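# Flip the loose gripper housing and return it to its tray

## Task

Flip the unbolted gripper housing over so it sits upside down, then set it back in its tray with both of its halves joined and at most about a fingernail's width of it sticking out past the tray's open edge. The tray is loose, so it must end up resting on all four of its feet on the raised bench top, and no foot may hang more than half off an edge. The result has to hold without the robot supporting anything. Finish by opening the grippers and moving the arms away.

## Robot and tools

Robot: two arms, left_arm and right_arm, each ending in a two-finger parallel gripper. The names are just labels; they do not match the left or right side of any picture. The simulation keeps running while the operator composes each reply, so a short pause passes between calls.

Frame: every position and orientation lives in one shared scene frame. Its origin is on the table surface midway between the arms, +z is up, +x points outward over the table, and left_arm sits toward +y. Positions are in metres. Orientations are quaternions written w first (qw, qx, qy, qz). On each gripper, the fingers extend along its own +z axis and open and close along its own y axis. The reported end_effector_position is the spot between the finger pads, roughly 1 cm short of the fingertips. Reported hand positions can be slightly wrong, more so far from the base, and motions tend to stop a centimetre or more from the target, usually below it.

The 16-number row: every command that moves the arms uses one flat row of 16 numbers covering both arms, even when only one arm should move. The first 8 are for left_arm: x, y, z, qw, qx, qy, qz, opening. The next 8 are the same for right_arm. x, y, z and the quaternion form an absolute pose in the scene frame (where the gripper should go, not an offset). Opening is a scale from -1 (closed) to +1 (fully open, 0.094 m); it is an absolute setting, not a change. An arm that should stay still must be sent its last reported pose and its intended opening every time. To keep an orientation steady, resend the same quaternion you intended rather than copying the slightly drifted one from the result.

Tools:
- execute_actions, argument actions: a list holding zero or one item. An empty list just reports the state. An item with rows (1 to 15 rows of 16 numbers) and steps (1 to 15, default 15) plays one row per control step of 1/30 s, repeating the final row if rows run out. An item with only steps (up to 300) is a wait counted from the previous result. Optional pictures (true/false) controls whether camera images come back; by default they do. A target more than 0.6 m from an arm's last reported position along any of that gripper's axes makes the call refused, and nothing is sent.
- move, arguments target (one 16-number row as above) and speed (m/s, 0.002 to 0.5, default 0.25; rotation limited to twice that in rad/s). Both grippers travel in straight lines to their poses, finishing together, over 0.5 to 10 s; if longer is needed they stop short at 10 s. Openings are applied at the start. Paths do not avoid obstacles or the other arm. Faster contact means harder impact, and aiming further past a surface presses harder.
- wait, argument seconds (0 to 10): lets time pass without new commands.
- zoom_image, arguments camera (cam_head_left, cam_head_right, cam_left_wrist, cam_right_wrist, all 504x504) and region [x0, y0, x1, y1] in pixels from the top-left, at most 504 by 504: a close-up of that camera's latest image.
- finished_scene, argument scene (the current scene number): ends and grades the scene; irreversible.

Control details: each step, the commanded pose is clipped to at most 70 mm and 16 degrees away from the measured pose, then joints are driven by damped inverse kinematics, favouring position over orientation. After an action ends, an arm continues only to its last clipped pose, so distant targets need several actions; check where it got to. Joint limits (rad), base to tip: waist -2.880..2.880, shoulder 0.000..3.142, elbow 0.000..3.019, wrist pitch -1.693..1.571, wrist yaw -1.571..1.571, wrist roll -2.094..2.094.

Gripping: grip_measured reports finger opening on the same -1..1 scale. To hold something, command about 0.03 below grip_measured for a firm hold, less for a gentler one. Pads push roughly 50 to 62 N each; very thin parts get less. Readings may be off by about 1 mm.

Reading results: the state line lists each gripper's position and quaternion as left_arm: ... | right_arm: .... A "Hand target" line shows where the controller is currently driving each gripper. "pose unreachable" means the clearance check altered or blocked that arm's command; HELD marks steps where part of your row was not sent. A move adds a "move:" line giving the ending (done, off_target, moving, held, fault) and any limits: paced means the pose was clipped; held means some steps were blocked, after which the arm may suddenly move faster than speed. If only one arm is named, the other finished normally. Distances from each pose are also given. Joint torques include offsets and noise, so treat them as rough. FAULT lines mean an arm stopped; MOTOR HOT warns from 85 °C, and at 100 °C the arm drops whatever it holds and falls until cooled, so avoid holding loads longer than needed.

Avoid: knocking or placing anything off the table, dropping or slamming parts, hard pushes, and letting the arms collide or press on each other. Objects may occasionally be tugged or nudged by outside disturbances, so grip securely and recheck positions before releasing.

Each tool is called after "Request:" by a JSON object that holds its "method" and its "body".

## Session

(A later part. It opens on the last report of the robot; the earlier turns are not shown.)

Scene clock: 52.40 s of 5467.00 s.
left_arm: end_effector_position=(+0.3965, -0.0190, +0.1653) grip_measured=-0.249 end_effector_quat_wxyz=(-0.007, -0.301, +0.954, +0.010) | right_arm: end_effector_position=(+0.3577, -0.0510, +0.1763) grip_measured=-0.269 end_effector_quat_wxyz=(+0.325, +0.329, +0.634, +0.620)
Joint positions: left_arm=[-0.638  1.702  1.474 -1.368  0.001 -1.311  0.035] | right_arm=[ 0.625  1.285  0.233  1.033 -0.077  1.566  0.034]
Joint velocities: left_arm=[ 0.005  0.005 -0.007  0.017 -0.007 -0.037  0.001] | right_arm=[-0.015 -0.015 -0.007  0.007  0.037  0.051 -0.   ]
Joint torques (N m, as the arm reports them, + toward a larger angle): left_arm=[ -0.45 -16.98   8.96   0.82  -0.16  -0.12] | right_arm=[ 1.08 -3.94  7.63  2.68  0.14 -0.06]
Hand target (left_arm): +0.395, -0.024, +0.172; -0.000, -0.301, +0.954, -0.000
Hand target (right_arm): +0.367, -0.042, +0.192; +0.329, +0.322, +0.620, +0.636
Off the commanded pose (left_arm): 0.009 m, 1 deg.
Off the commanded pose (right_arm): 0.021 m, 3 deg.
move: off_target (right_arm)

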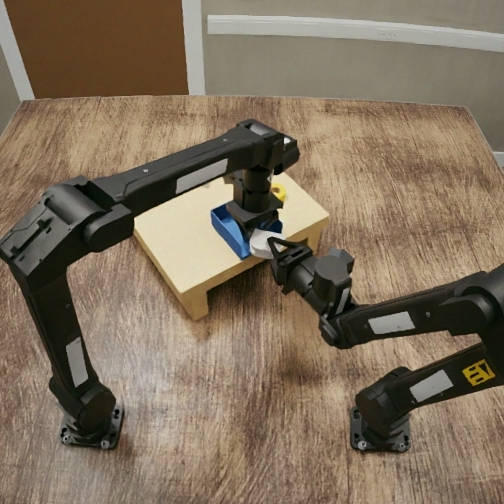

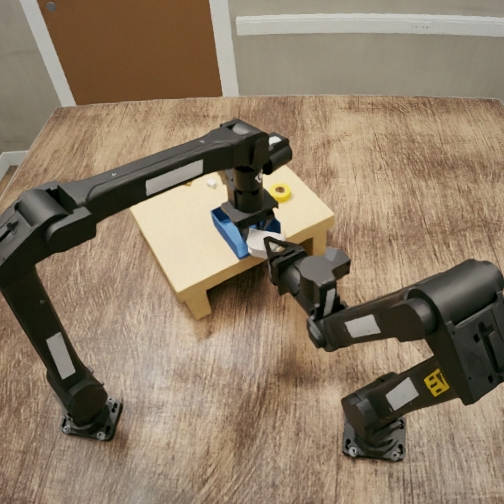

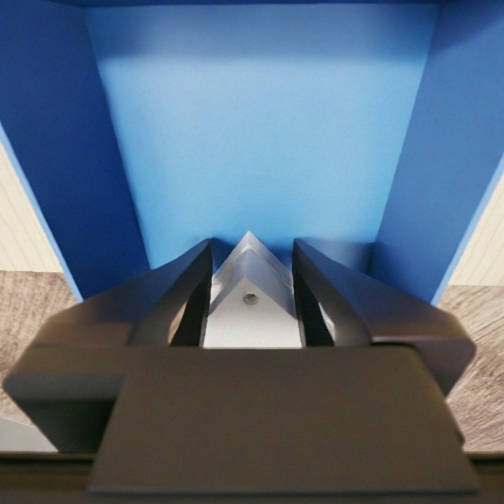

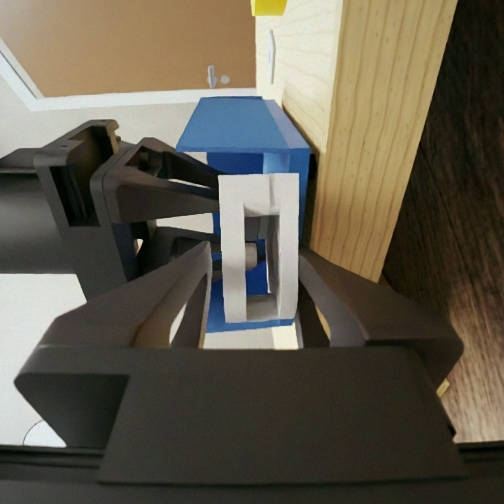

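Request:
{"method": "execute_actions", "body": {"actions": [{"rows":[[0.396,-0.023,0.172,0,-0.301,0.954,0,-0.25,0.368,-0.0415,0.192,0.328,0.322,0.619,0.635,-0.31],[0.397,-0.022,0.172,0,-0.301,0.954,0,-0.25,0.368,-0.0415,0.192,0.328,0.322,0.619,0.635,-0.34],[0.398,-0.021,0.173,0,-0.301,0.954,0,-0.25,0.368,-0.0415,0.192,0.328,0.322,0.619,0.635,-0.37],[0.400,-0.020,0.174,0,-0.301,0.954,0,-0.25,0.368,-0.0415,0.192,0.328,0.322,0.619,0.635,-0.39],[0.402,-0.018,0.175,0,-0.301,0.954,0,-0.25,0.368,-0.0415,0.192,0.328,0.322,0.619,0.635,-0.41],[0.404,-0.016,0.176,0,-0.301,0.954,0,-0.25,0.368,-0.0415,0.192,0.328,0.322,0.619,0.635,-0.42],[0.406,-0.014,0.177,0,-0.301,0.954,0,-0.25,0.368,-0.0415,0.192,0.328,0.322,0.619,0.635,-0.43],[0.408,-0.012,0.178,0,-0.301,0.954,0,-0.25,0.368,-0.0415,0.192,0.328,0.322,0.619,0.635,-0.44],[0.410,-0.010,0.179,0,-0.301,0.954,0,-0.25,0.368,-0.0415,0.192,0.328,0.322,0.619,0.635,-0.45],[0.412,-0.008,0.18,0,-0.301,0.954,0,-0.25,0.368,-0.0415,0.192,0.328,0.322,0.619,0.635,-0.46],[0.412,-0.008,0.18,0,-0.301,0.954,0,-0.25,0.368,-0.0415,0.192,0.328,0.322,0.619,0.635,-0.48],[0.412,-0.008,0.18,0,-0.301,0.954,0,-0.25,0.368,-0.0415,0.192,0.328,0.322,0.619,0.635,-0.5]],"steps":15}], "pictures": false}}

Request:
{"method": "move", "body": {"target": [0.43,0.005,0.29,0,-0.301,0.954,0,-1,0.36,-0.049,0.195,0.328,0.322,0.619,0.635,-0.5], "speed": 0.15}}

Scene clock: 57.83 s of 5467.00 s.
left_arm: end_effector_position=(+0.4054, -0.0071, +0.1653) grip_measured=-0.249 end_effector_quat_wxyz=(-0.008, -0.304, +0.952, +0.011) | right_arm: end_effector_position=(+0.3576, -0.0509, +0.1767) grip_measured=-0.456 end_effector_quat_wxyz=(+0.325, +0.329, +0.633, +0.621)
Joint positions: left_arm=[-0.609  1.702  1.474 -1.37   0.001 -1.288  0.035] | right_arm=[ 0.626  1.285  0.233  1.035 -0.077  1.566  0.026]
Joint velocities: left_arm=[ 0.083 -0.005 -0.017  0.012  0.095  0.007  0.001] | right_arm=[-0.005 -0.024  0.002 -0.002 -0.037  0.007 -0.001]
Joint torques (N m, as the arm reports them, + toward a larger angle): left_arm=[  1.45 -17.16  11.02  -0.01  -0.23   0.02] | right_arm=[ 1.09 -3.67  7.56  2.6   0.15 -0.06]
Hand target (left_arm): +0.412, -0.008, +0.180; +0.000, -0.301, +0.954, +0.000
Hand target (right_arm): +0.367, -0.042, +0.192; +0.328, +0.323, +0.620, +0.636
Off the commanded pose (left_arm): 0.016 m, 2 deg.
Off the commanded pose (right_arm): 0.021 m, 2 deg.
Steps of this call (steps 1 to 90: nothing new was sent; then 1.93 s passed at rest; steps 91 to 105: all 15 steps of this action). Readings (end_effector_position):
91: left_arm (+0.3965, -0.0190, +0.1653) | right_arm (+0.3577, -0.0510, +0.1763)
92: left_arm (+0.3965, -0.0190, +0.1653) | right_arm (+0.3577, -0.0510, +0.1763)
94: left_arm (+0.3965, -0.0190, +0.1653) | right_arm (+0.3577, -0.0510, +0.1763)
98: left_arm (+0.3973, -0.0181, +0.1653) | right_arm (+0.3577, -0.0510, +0.1763)
105: the state above

Scene clock: 59.33 s of 5467.00 s.
left_arm: end_effector_position=(+0.4218, +0.0073, +0.2763) grip_measured=-0.983 end_effector_quat_wxyz=(-0.007, -0.302, +0.953, +0.012) | right_arm: end_effector_position=(+0.3543, -0.0495, +0.1874) grip_measured=-0.456 end_effector_quat_wxyz=(+0.327, +0.320, +0.627, +0.631)
Joint positions: left_arm=[-0.568  1.689  1.751 -1.66  -0.003 -1.243  0.001] | right_arm=[ 0.63   1.256  0.231  1.035 -0.084  1.566  0.026]
Joint velocities: left_arm=[ 0.005 -0.005 -0.012 -0.017 -0.007  0.022 -0.001] | right_arm=[-0.005 -0.005  0.007  0.012  0.051  0.022 -0.002]
Joint torques (N m, as the arm reports them, + toward a larger angle): left_arm=[  1.95 -15.86  12.47   0.18  -0.06   0.06] | right_arm=[-0.15 -5.33  6.21  1.68  0.07 -0.06]
Hand target (left_arm): +0.429, +0.007, +0.290; +0.000, -0.301, +0.954, +0.000
Hand target (right_arm): +0.359, -0.049, +0.195; +0.329, +0.322, +0.620, +0.636
Off the commanded pose (left_arm): 0.016 m, 2 deg.
Off the commanded pose (right_arm): 0.010 m, 1 deg.
move: off_target (left_arm)

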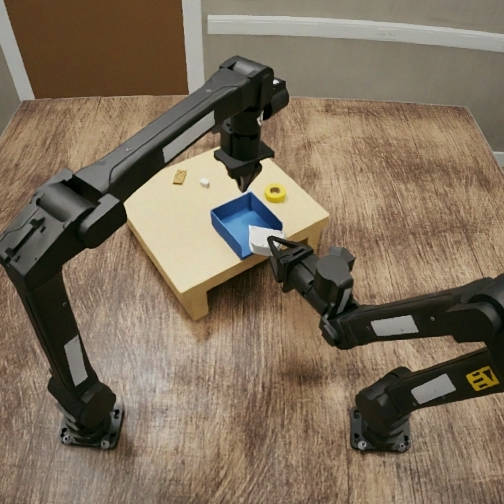

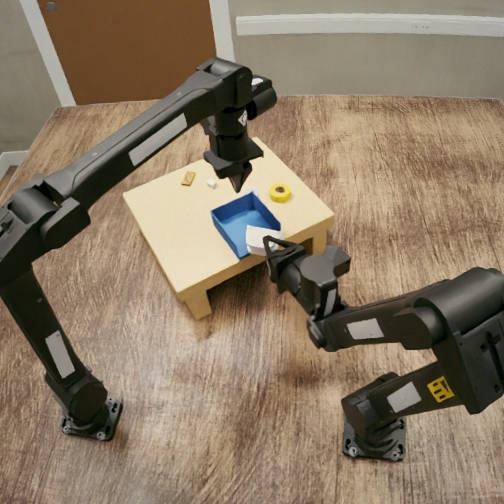

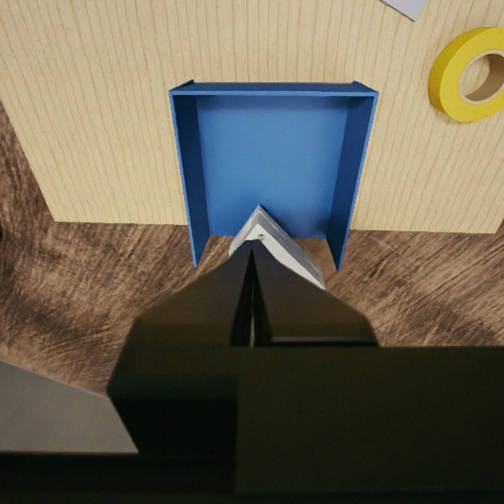

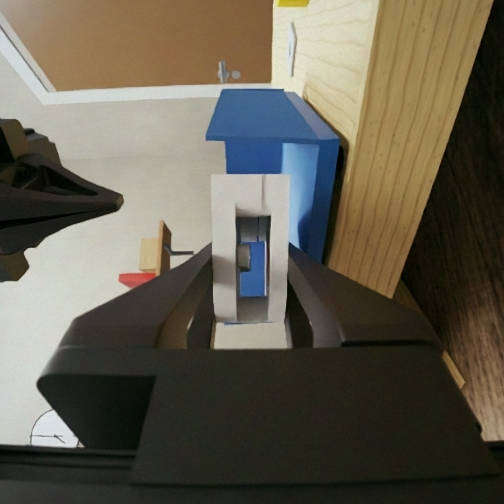

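Retreat, then roll.

Request:
{"method": "move", "body": {"target": [0.43,0.005,0.29,0,-0.301,0.954,0,-1,0.305,-0.085,0.205,0.326,0.326,0.627,0.627,-0.5], "speed": 0.12}}

Request:
{"method": "move", "body": {"target": [0.43,0.005,0.29,0,-0.301,0.954,0,-1,0.305,-0.085,0.205,0.674,-0.213,0.674,0.213,-0.5], "speed": 0.45}}

Request:
{"method": "move", "body": {"target": [0.43,0.005,0.29,0,-0.301,0.954,0,-1,0.305,-0.085,0.205,0.627,-0.627,0.326,-0.326,-0.5], "speed": 0.45}}

Scene clock: 64.07 s of 5467.00 s.
left_arm: end_effector_position=(+0.4218, +0.0073, +0.2763) grip_measured=-0.983 end_effector_quat_wxyz=(-0.007, -0.302, +0.953, +0.012) | right_arm: end_effector_position=(+0.3029, -0.0836, +0.2108) grip_measured=-0.456 end_effector_quat_wxyz=(+0.329, +0.321, +0.625, +0.631)
Joint positions: left_arm=[-0.568  1.689  1.751 -1.66  -0.003 -1.242  0.001] | right_arm=[ 0.618  0.824  0.121  0.718 -0.09   1.566  0.026]
Joint velocities: left_arm=[-0.005 -0.015 -0.017 -0.002  0.007  0.022  0.   ] | right_arm=[ 0.005 -0.005  0.012 -0.007  0.022  0.007  0.   ]
Joint torques (N m, as the arm reports them, + toward a larger angle): left_arm=[  1.75 -15.98  12.63   0.09  -0.03   0.05] | right_arm=[-0.41 -0.09  6.97  1.73 -0.16 -0.12]
Hand target (left_arm): +0.430, +0.005, +0.290; +0.000, -0.301, +0.954, -0.000
Hand target (right_arm): +0.304, -0.086, +0.206; +0.326, +0.326, +0.627, +0.627
Off the commanded pose (left_arm): 0.016 m, 2 deg.
Off the commanded pose (right_arm): 0.006 m, 1 deg.
After step 90, 0.70 s passed at rest.
move: off_target (left_arm)

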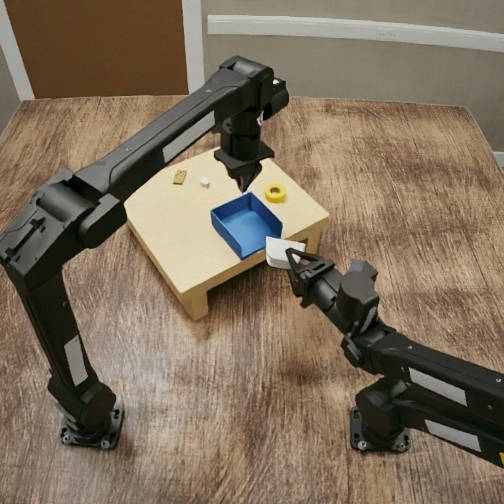

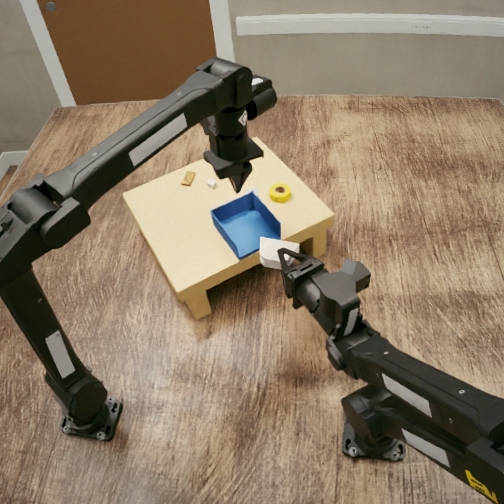

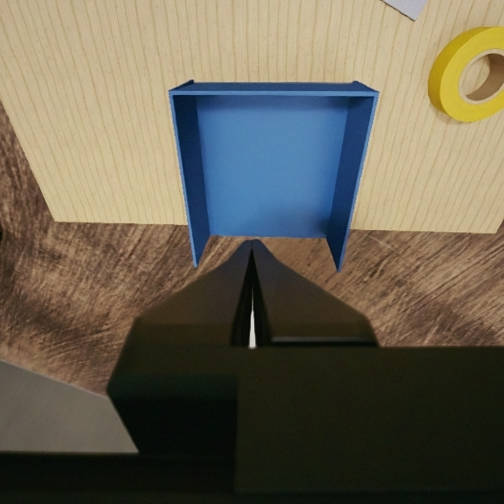

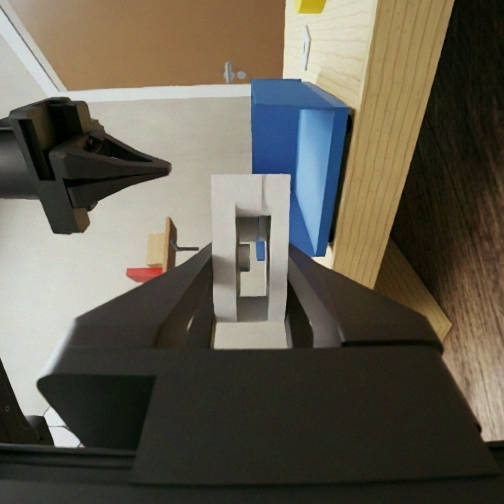

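Scene clock: 66.50 s of 5467.00 s.
left_arm: end_effector_position=(+0.4218, +0.0073, +0.2763) grip_measured=-0.983 end_effector_quat_wxyz=(-0.007, -0.302, +0.953, +0.012) | right_arm: end_effector_position=(+0.3037, -0.0829, +0.2061) grip_measured=-0.456 end_effector_quat_wxyz=(+0.672, -0.211, +0.675, +0.219)
Joint positions: left_arm=[-0.568  1.689  1.751 -1.66  -0.003 -1.242  0.001] | right_arm=[ 0.617  0.839  0.121  0.718 -0.093  0.012  0.026]
Joint velocities: left_arm=[-0.005 -0.005 -0.027 -0.002 -0.051 -0.066 -0.001] | right_arm=[-0.005 -0.005  0.007 -0.022  0.037 -0.037 -0.   ]
Joint torques (N m, as the arm reports them, + toward a larger angle): left_arm=[  1.98 -15.92  12.66   0.08  -0.03   0.04] | right_arm=[-0.54  0.07  6.92  2.41 -0.11 -0.16]
Hand target (left_arm): +0.429, +0.005, +0.290; +0.000, -0.301, +0.954, -0.000
Hand target (right_arm): +0.305, -0.085, +0.205; +0.674, -0.213, +0.674, +0.213
Off the commanded pose (left_arm): 0.016 m, 2 deg.
Off the commanded pose (right_arm): 0.003 m, 1 deg.
move: off_target (left_arm)

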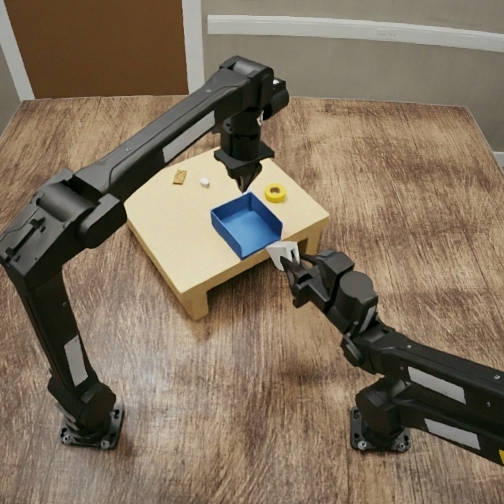

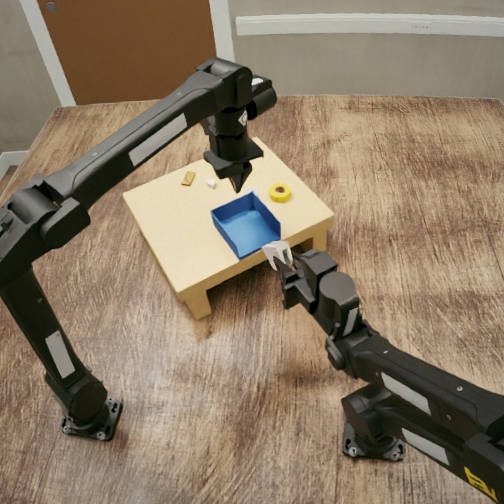

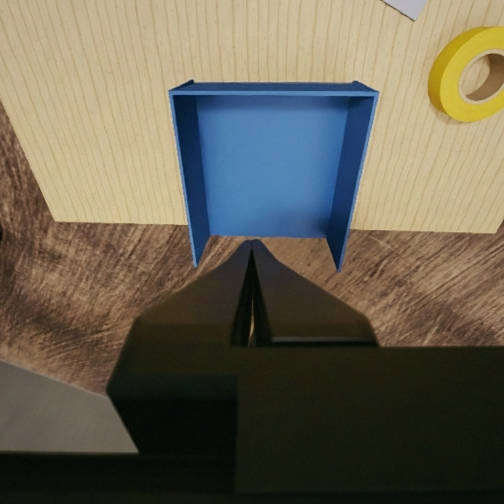

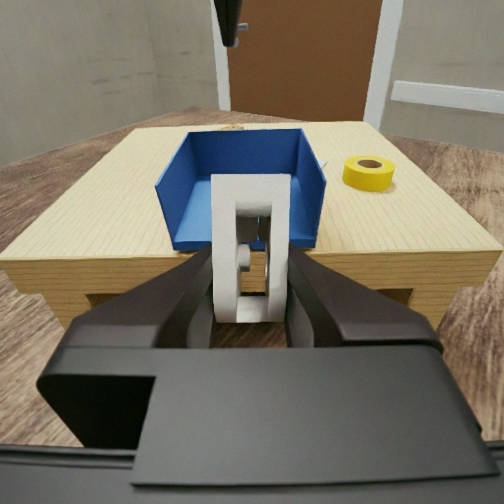

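Scene clock: 68.97 s of 5467.00 s.
left_arm: end_effector_position=(+0.4218, +0.0073, +0.2763) grip_measured=-0.983 end_effector_quat_wxyz=(-0.007, -0.302, +0.953, +0.012) | right_arm: end_effector_position=(+0.3037, -0.0829, +0.2061) grip_measured=-0.456 end_effector_quat_wxyz=(+0.630, -0.626, +0.328, -0.320)
Joint positions: left_arm=[-0.568  1.689  1.751 -1.66  -0.003 -1.242  0.001] | right_arm=[ 0.617  0.839  0.121  0.718 -0.093 -1.558  0.026]
Joint velocities: left_arm=[-0.005 -0.015 -0.007  0.007 -0.081  0.007 -0.   ] | right_arm=[-0.005 -0.005 -0.002  0.002  0.037 -0.022  0.   ]
Joint torques (N m, as the arm reports them, + toward a larger angle): left_arm=[  1.84 -15.67  12.64   0.1   -0.04   0.04] | right_arm=[-0.46 -0.06  6.88  2.33 -0.07 -0.09]
Hand target (left_arm): +0.429, +0.005, +0.290; +0.000, -0.301, +0.954, -0.000
Hand target (right_arm): +0.305, -0.085, +0.205; +0.627, -0.628, +0.326, -0.326
Off the commanded pose (left_arm): 0.016 m, 2 deg.
Off the commanded pose (right_arm): 0.003 m, 1 deg.
move: off_target (left_arm)

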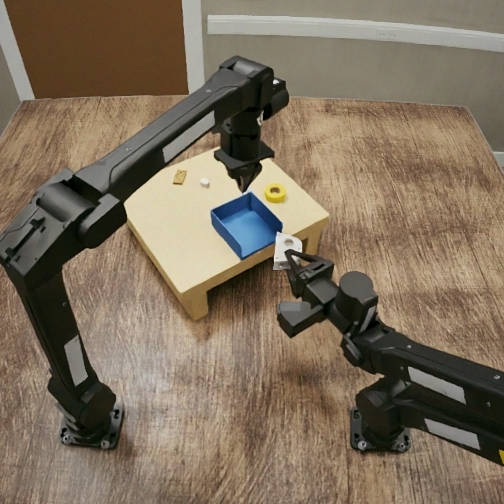

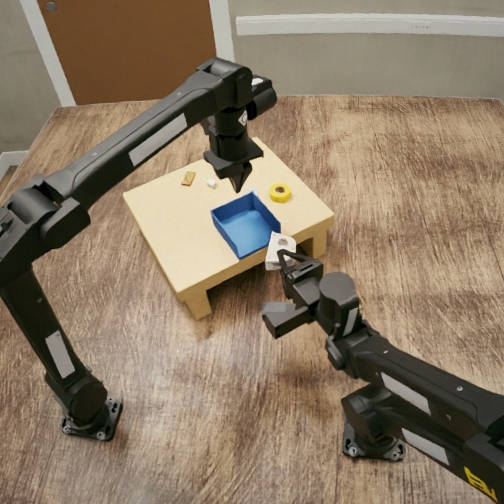

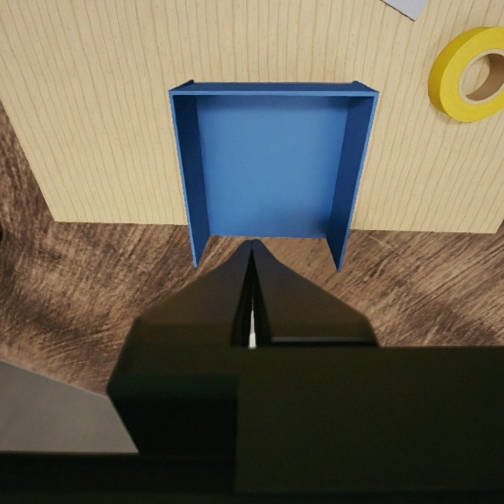

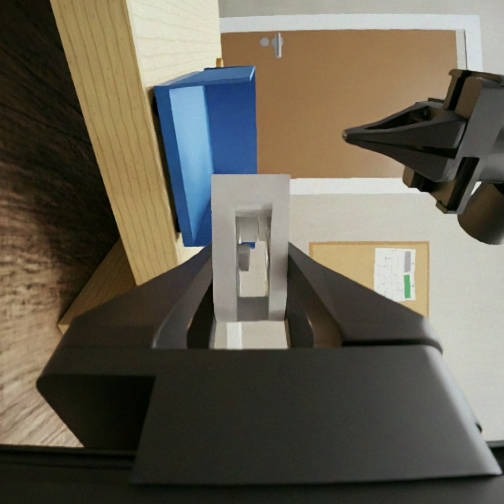

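Request:
{"method": "move", "body": {"target": [0.40,-0.012,0.26,0,-0.301,0.954,0,-1,0.363,-0.035,0.199,0.635,-0.619,0.322,-0.328,-0.5], "speed": 0.08}}

Scene clock: 74.93 s of 5467.00 s.
left_arm: end_effector_position=(+0.4018, -0.0087, +0.2529) grip_measured=-0.983 end_effector_quat_wxyz=(-0.007, -0.300, +0.954, +0.011) | right_arm: end_effector_position=(+0.3548, -0.0435, +0.1802) grip_measured=-0.456 end_effector_quat_wxyz=(+0.622, -0.632, +0.334, -0.320)
Joint positions: left_arm=[-0.616  1.669  1.664 -1.591 -0.001 -1.286  0.001] | right_arm=[ 0.657  1.263  0.241  0.999 -0.046 -1.561  0.026]
Joint velocities: left_arm=[-0.005  0.015 -0.002 -0.012 -0.007  0.007  0.001] | right_arm=[ 0.005 -0.005 -0.007 -0.002  0.066 -0.007  0.   ]
Joint torques (N m, as the arm reports them, + toward a larger angle): left_arm=[  0.66 -17.37   9.23   0.75  -0.06  -0.14] | right_arm=[ 1.1  -4.08  7.68  2.67  0.16 -0.01]
Hand target (left_arm): +0.400, -0.013, +0.260; -0.001, -0.301, +0.954, -0.000
Hand target (right_arm): +0.363, -0.035, +0.198; +0.636, -0.619, +0.323, -0.328
Off the commanded pose (left_arm): 0.008 m, 1 deg.
Off the commanded pose (right_arm): 0.022 m, 3 deg.
After step 90, 1.67 s passed at rest.
move: off_target (right_arm)

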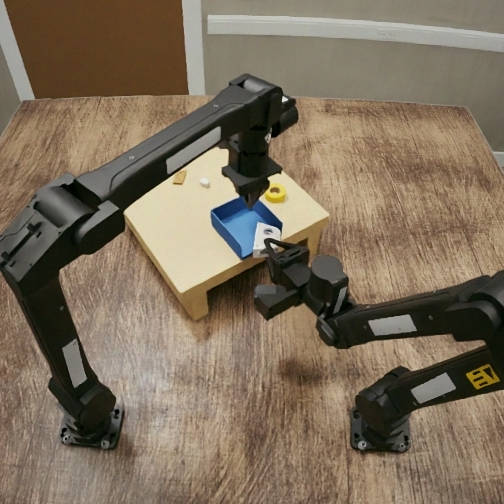

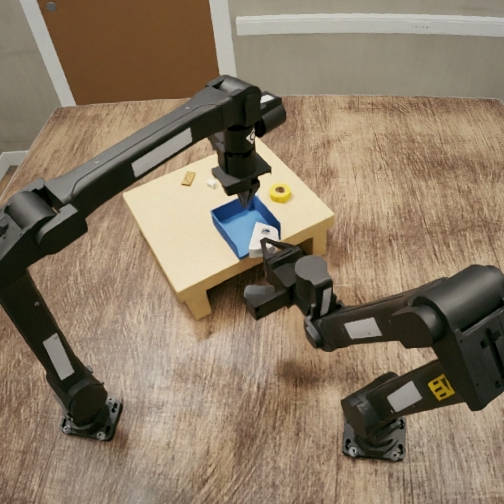

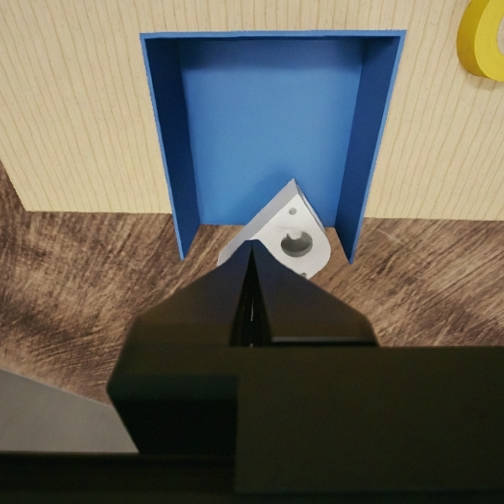

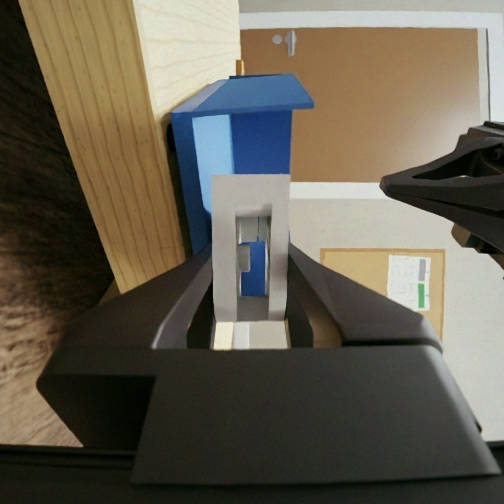

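Request:
{"method": "move", "body": {"target": [0.382,-0.060,0.215,0,-0.301,0.954,0,-1,0.357,-0.041,0.178,0.635,-0.619,0.322,-0.328,-0.5], "speed": 0.06}}

Scene clock: 79.60 s of 5467.00 s.
left_arm: end_effector_position=(+0.3814, -0.0555, +0.2198) grip_measured=-0.983 end_effector_quat_wxyz=(-0.000, -0.299, +0.954, +0.001) | right_arm: end_effector_position=(+0.3582, -0.0413, +0.1784) grip_measured=-0.456 end_effector_quat_wxyz=(+0.634, -0.620, +0.326, -0.327)
Joint positions: left_arm=[-0.711  1.699  1.616 -1.489  0.    -1.379  0.001] | right_arm=[ 0.657  1.343  0.241  1.122 -0.046 -1.561  0.026]
Joint velocities: left_arm=[-0.005 -0.005 -0.002  0.012 -0.051  0.007 -0.001] | right_arm=[-0.005 -0.015  0.002 -0.007  0.037  0.022 -0.   ]
Joint torques (N m, as the arm reports them, + toward a larger angle): left_arm=[  0.64 -15.48   9.12   0.88  -0.07  -0.11] | right_arm=[ 0.5  -4.44  4.32  2.66 -0.07 -0.03]
Hand target (left_arm): +0.382, -0.061, +0.215; -0.001, -0.301, +0.954, -0.001
Hand target (right_arm): +0.357, -0.041, +0.177; +0.635, -0.620, +0.323, -0.329
Off the commanded pose (left_arm): 0.007 m, 0 deg.
Off the commanded pose (right_arm): 0.001 m, 1 deg.
After step 90, 0.20 s passed at rest.
move: done

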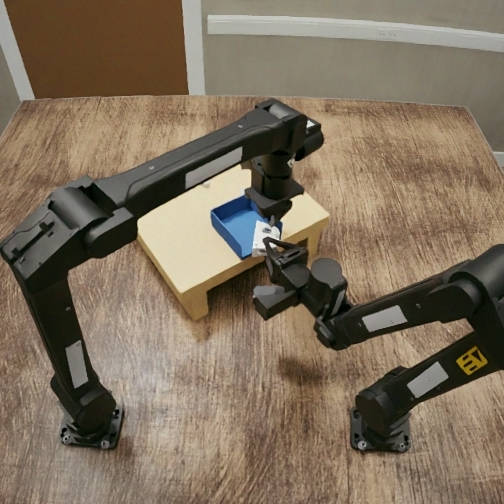

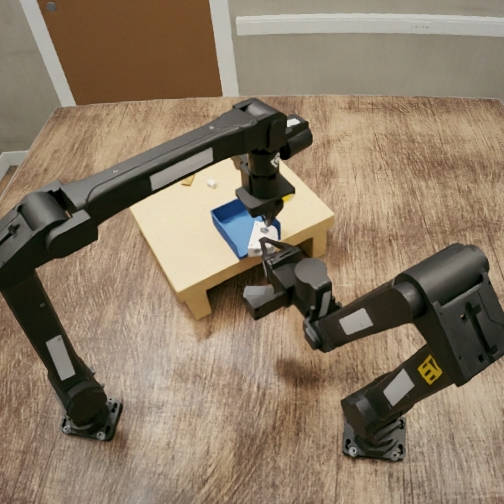

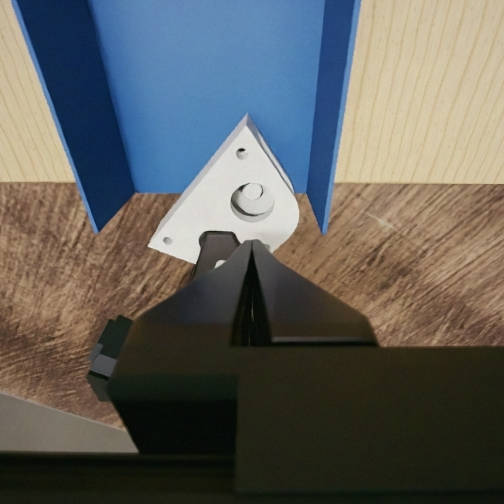

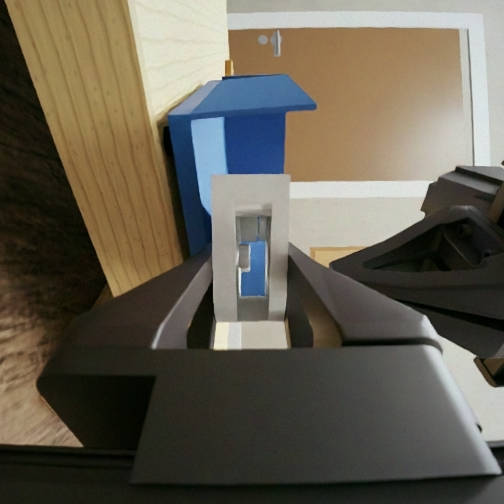

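Request:
{"method": "move", "body": {"target": [0.392,-0.051,0.203,0,-0.301,0.954,0,-1,0.358,-0.041,0.173,0.625,-0.629,0.328,-0.324,-0.5], "speed": 0.03}}

Scene clock: 85.83 s of 5467.00 s.
left_arm: end_effector_position=(+0.3863, -0.0513, +0.2089) grip_measured=-0.983 end_effector_quat_wxyz=(+0.000, -0.302, +0.953, -0.001) | right_arm: end_effector_position=(+0.3582, -0.0413, +0.1738) grip_measured=-0.456 end_effector_quat_wxyz=(+0.629, -0.626, +0.330, -0.324)
Joint positions: left_arm=[-0.699  1.702  1.591 -1.458  0.    -1.372  0.001] | right_arm=[ 0.657  1.342  0.241  1.102 -0.046 -1.561  0.026]
Joint velocities: left_arm=[-0.015 -0.005  0.002 -0.012  0.051  0.007  0.   ] | right_arm=[ 0.005 -0.005 -0.002  0.007  0.022  0.066 -0.   ]
Joint torques (N m, as the arm reports them, + toward a larger angle): left_arm=[  2.01 -15.34   9.18   1.02  -0.17   0.06] | right_arm=[ 0.28 -5.64  4.69  1.53 -0.07 -0.04]
Hand target (left_arm): +0.392, -0.051, +0.203; +0.000, -0.301, +0.954, +0.000
Hand target (right_arm): +0.358, -0.041, +0.173; +0.626, -0.629, +0.328, -0.324
Off the commanded pose (left_arm): 0.008 m, 0 deg.
Off the commanded pose (right_arm): 0.001 m, 1 deg.
After step 90, 2.27 s passed at rest.
move: done

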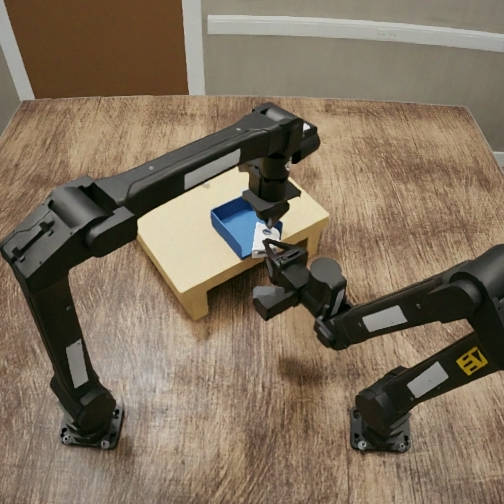

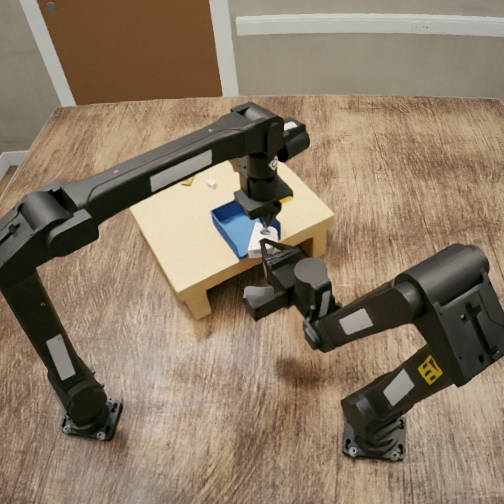

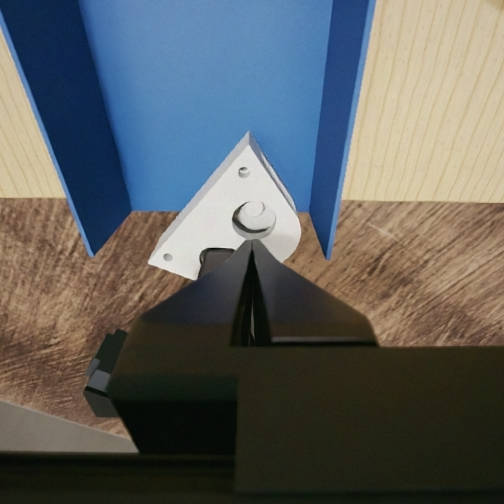

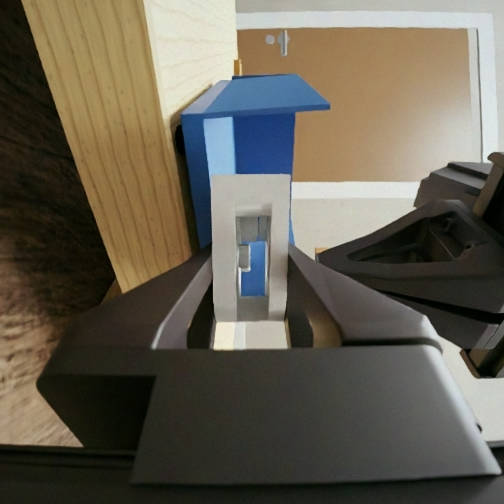

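Request:
{"method": "move", "body": {"target": [0.393,-0.051,0.181,0,-0.301,0.954,0,-1,0.358,-0.041,0.171,0.625,-0.629,0.328,-0.324,-0.5], "speed": 0.025}}

Scene clock: 89.13 s of 5467.00 s.
left_arm: end_effector_position=(+0.3870, -0.0519, +0.1897) grip_measured=-0.983 end_effector_quat_wxyz=(+0.001, -0.301, +0.954, -0.002) | right_arm: end_effector_position=(+0.3582, -0.0413, +0.1738) grip_measured=-0.456 end_effector_quat_wxyz=(+0.629, -0.626, +0.330, -0.324)
Joint positions: left_arm=[-0.699  1.71   1.55  -1.407  0.    -1.37   0.001] | right_arm=[ 0.657  1.342  0.241  1.102 -0.046 -1.561  0.026]
Joint velocities: left_arm=[-0.005 -0.005 -0.007 -0.002  0.022 -0.051  0.   ] | right_arm=[ 0.005 -0.005 -0.002  0.007  0.022  0.022  0.   ]
Joint torques (N m, as the arm reports them, + toward a larger angle): left_arm=[  1.91 -15.6    8.93   1.06  -0.19   0.04] | right_arm=[ 0.41 -4.75  4.53  2.   -0.04 -0.05]
Hand target (left_arm): +0.393, -0.051, +0.181; +0.000, -0.301, +0.954, +0.000
Hand target (right_arm): +0.358, -0.041, +0.171; +0.625, -0.629, +0.328, -0.324
Off the commanded pose (left_arm): 0.011 m, 0 deg.
Off the commanded pose (right_arm): 0.003 m, 1 deg.
move: off_target (left_arm)

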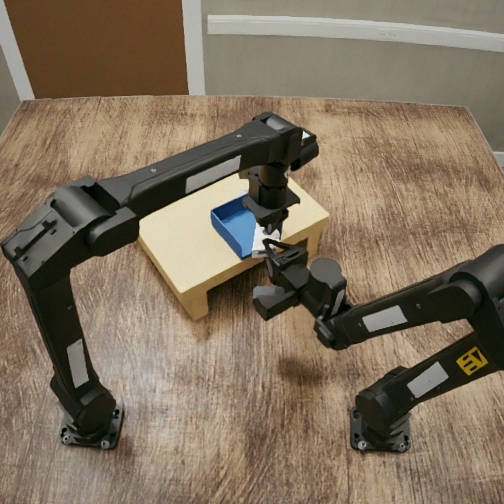

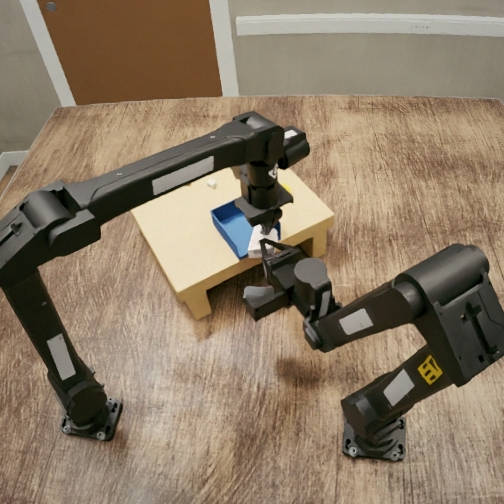

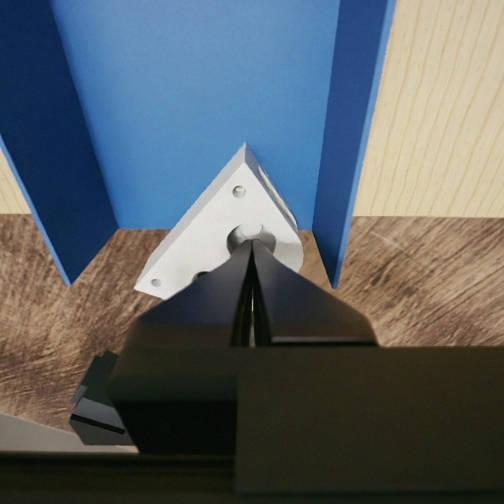

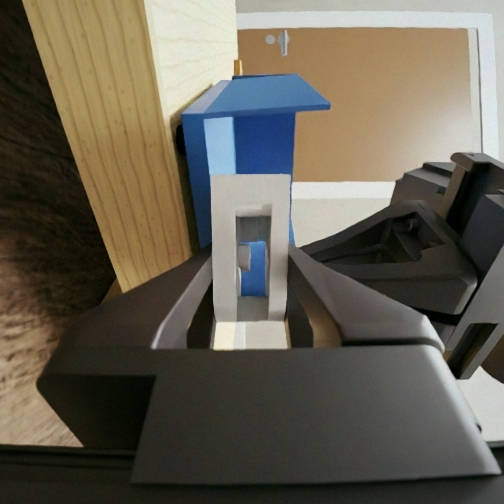

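Request:
{"method": "move", "body": {"target": [0.394,-0.050,0.177,0,-0.301,0.954,0,-1,0.358,-0.041,0.171,0.625,-0.629,0.328,-0.324,-0.33], "speed": 0.02}}

Request:
{"method": "execute_actions", "body": {"actions": [{"rows":[[0.396,-0.0485,0.177,0,-0.301,0.954,0,-1,0.358,-0.041,0.171,0.625,-0.629,0.328,-0.324,-0.33],[0.398,-0.047,0.177,0,-0.301,0.954,0,-1,0.358,-0.041,0.171,0.625,-0.629,0.328,-0.324,-0.33],[0.400,-0.0455,0.177,0,-0.301,0.954,0,-1,0.358,-0.041,0.171,0.625,-0.629,0.328,-0.324,-0.33],[0.402,-0.044,0.177,0,-0.301,0.954,0,-1,0.358,-0.041,0.171,0.625,-0.629,0.328,-0.324,-0.33],[0.404,-0.0425,0.177,0,-0.301,0.954,0,-1,0.358,-0.041,0.171,0.625,-0.629,0.328,-0.324,-0.33],[0.406,-0.041,0.177,0,-0.301,0.954,0,-1,0.358,-0.041,0.171,0.625,-0.629,0.328,-0.324,-0.33],[0.408,-0.0395,0.177,0,-0.301,0.954,0,-1,0.358,-0.041,0.171,0.625,-0.629,0.328,-0.324,-0.33],[0.410,-0.038,0.177,0,-0.301,0.954,0,-1,0.358,-0.041,0.171,0.625,-0.629,0.328,-0.324,-0.33],[0.412,-0.0365,0.177,0,-0.301,0.954,0,-1,0.358,-0.041,0.171,0.625,-0.629,0.328,-0.324,-0.33],[0.414,-0.035,0.177,0,-0.301,0.954,0,-1,0.358,-0.041,0.171,0.625,-0.629,0.328,-0.324,-0.33],[0.416,-0.0335,0.177,0,-0.301,0.954,0,-1,0.358,-0.041,0.171,0.625,-0.629,0.328,-0.324,-0.33],[0.418,-0.032,0.177,0,-0.301,0.954,0,-1,0.358,-0.041,0.171,0.625,-0.629,0.328,-0.324,-0.33]],"steps":15}]}}

Scene clock: 96.17 s of 5467.00 s.
left_arm: end_effector_position=(+0.3880, -0.0512, +0.1831) grip_measured=-0.983 end_effector_quat_wxyz=(+0.000, -0.301, +0.954, -0.001) | right_arm: end_effector_position=(+0.3582, -0.0413, +0.1738) grip_measured=-0.331 end_effector_quat_wxyz=(+0.629, -0.626, +0.330, -0.324)
Joint positions: left_arm=[-0.696  1.715  1.539 -1.394  0.    -1.368  0.001] | right_arm=[ 0.657  1.342  0.241  1.102 -0.046 -1.561  0.031]
Joint velocities: left_arm=[-0.005 -0.005 -0.002 -0.002 -0.066  0.037 -0.   ] | right_arm=[ 0.005  0.005 -0.002 -0.002 -0.007 -0.095 -0.001]
Joint torques (N m, as the arm reports them, + toward a larger angle): left_arm=[  1.94 -15.32   9.1    0.86  -0.16  -0.01] | right_arm=[ 0.41 -4.74  4.56  1.98 -0.05 -0.05]
Hand target (left_arm): +0.394, -0.050, +0.177; +0.000, -0.301, +0.954, +0.000
Hand target (right_arm): +0.358, -0.041, +0.171; +0.625, -0.629, +0.328, -0.324
Off the commanded pose (left_arm): 0.009 m, 0 deg.
Off the commanded pose (right_arm): 0.003 m, 1 deg.
After step 90, 3.00 s passed at rest.
move: done

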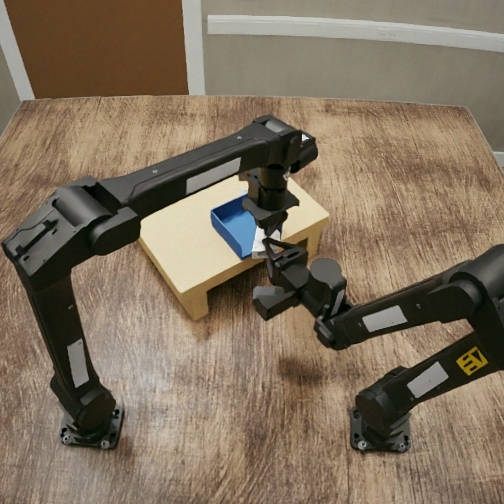

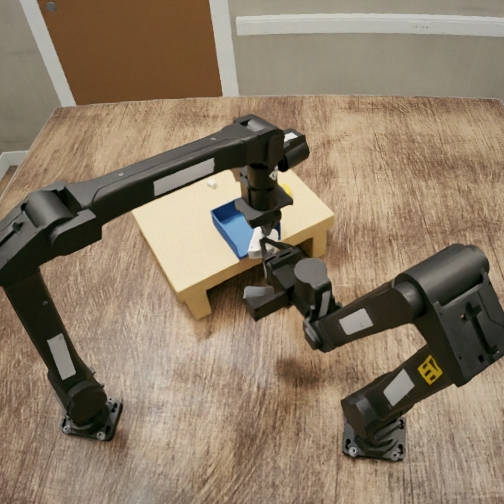

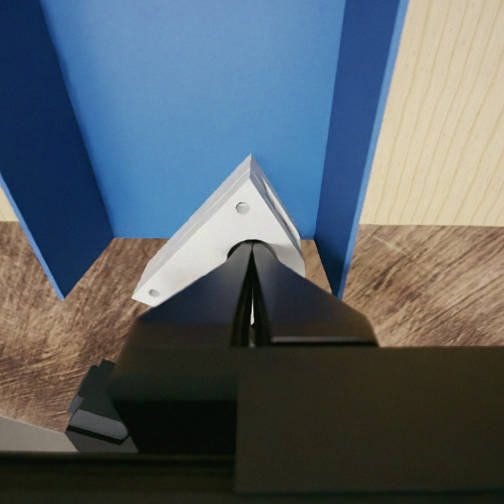

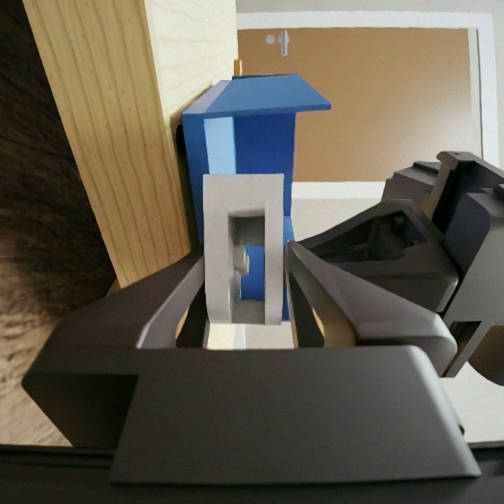

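Scene clock: 96.67 s of 5467.00 s.
left_arm: end_effector_position=(+0.4088, -0.0283, +0.1806) grip_measured=-0.983 end_effector_quat_wxyz=(-0.001, -0.307, +0.952, +0.001) | right_arm: end_effector_position=(+0.3582, -0.0413, +0.1738) grip_measured=-0.331 end_effector_quat_wxyz=(+0.629, -0.626, +0.330, -0.324)
Joint positions: left_arm=[-0.637  1.72   1.539 -1.394  0.    -1.321  0.001] | right_arm=[ 0.657  1.342  0.241  1.102 -0.046 -1.561  0.031]
Joint velocities: left_arm=[ 0.083 -0.005 -0.017  0.002 -0.022  0.081  0.   ] | right_arm=[-0.015 -0.005  0.002  0.007  0.066 -0.007 -0.   ]
Joint torques (N m, as the arm reports them, + toward a larger angle): left_arm=[  1.96 -14.28  10.72   0.72  -0.2    0.05] | right_arm=[ 0.3  -4.71  4.51  1.97 -0.05 -0.05]
Hand target (left_arm): +0.418, -0.031, +0.177; +0.001, -0.301, +0.954, +0.000
Hand target (right_arm): +0.358, -0.041, +0.171; +0.625, -0.629, +0.328, -0.324
Off the commanded pose (left_arm): 0.011 m, 1 deg.
Off the commanded pose (right_arm): 0.003 m, 1 deg.
Steps of this call (steps 1 to 15: all 15 steps of this action). Readings (end_effector_position):
1: left_arm (+0.3881, -0.0511, +0.1831) | right_arm (+0.3582, -0.0413, +0.1738)
2: left_arm (+0.3884, -0.0508, +0.1831) | right_arm (+0.3582, -0.0413, +0.1738)
4: left_arm (+0.3896, -0.0495, +0.1829) | right_arm (+0.3582, -0.0413, +0.1738)
8: left_arm (+0.3959, -0.0429, +0.1815) | right_arm (+0.3582, -0.0413, +0.1738)
15: the state above

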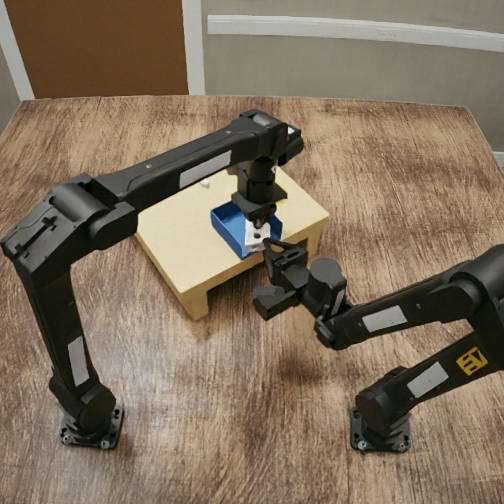

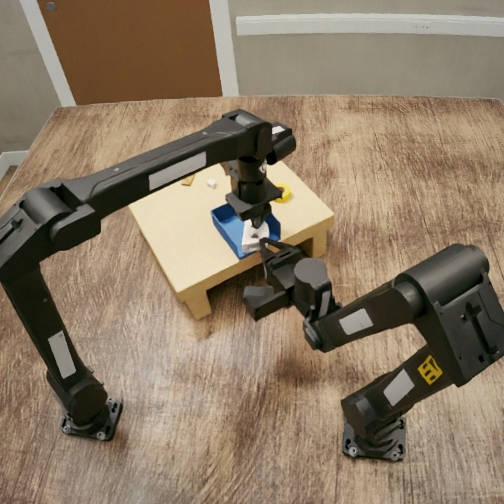

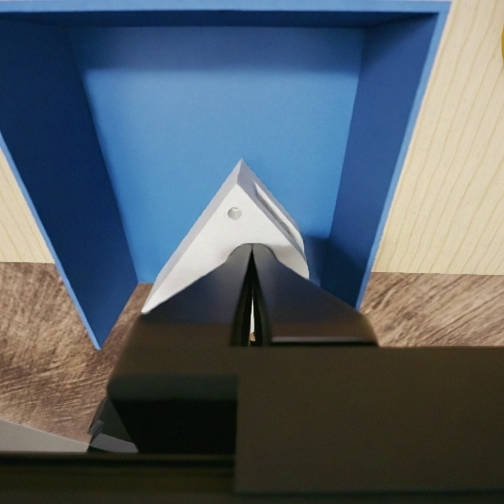

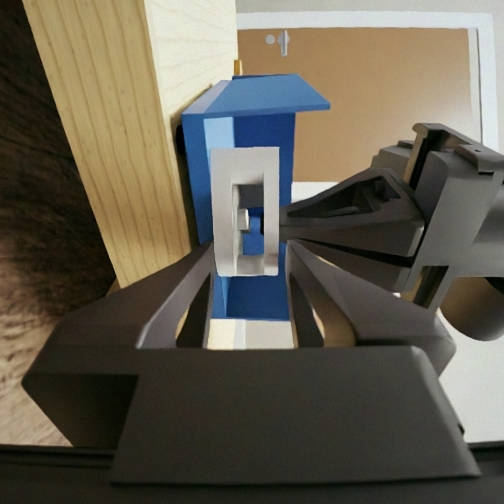

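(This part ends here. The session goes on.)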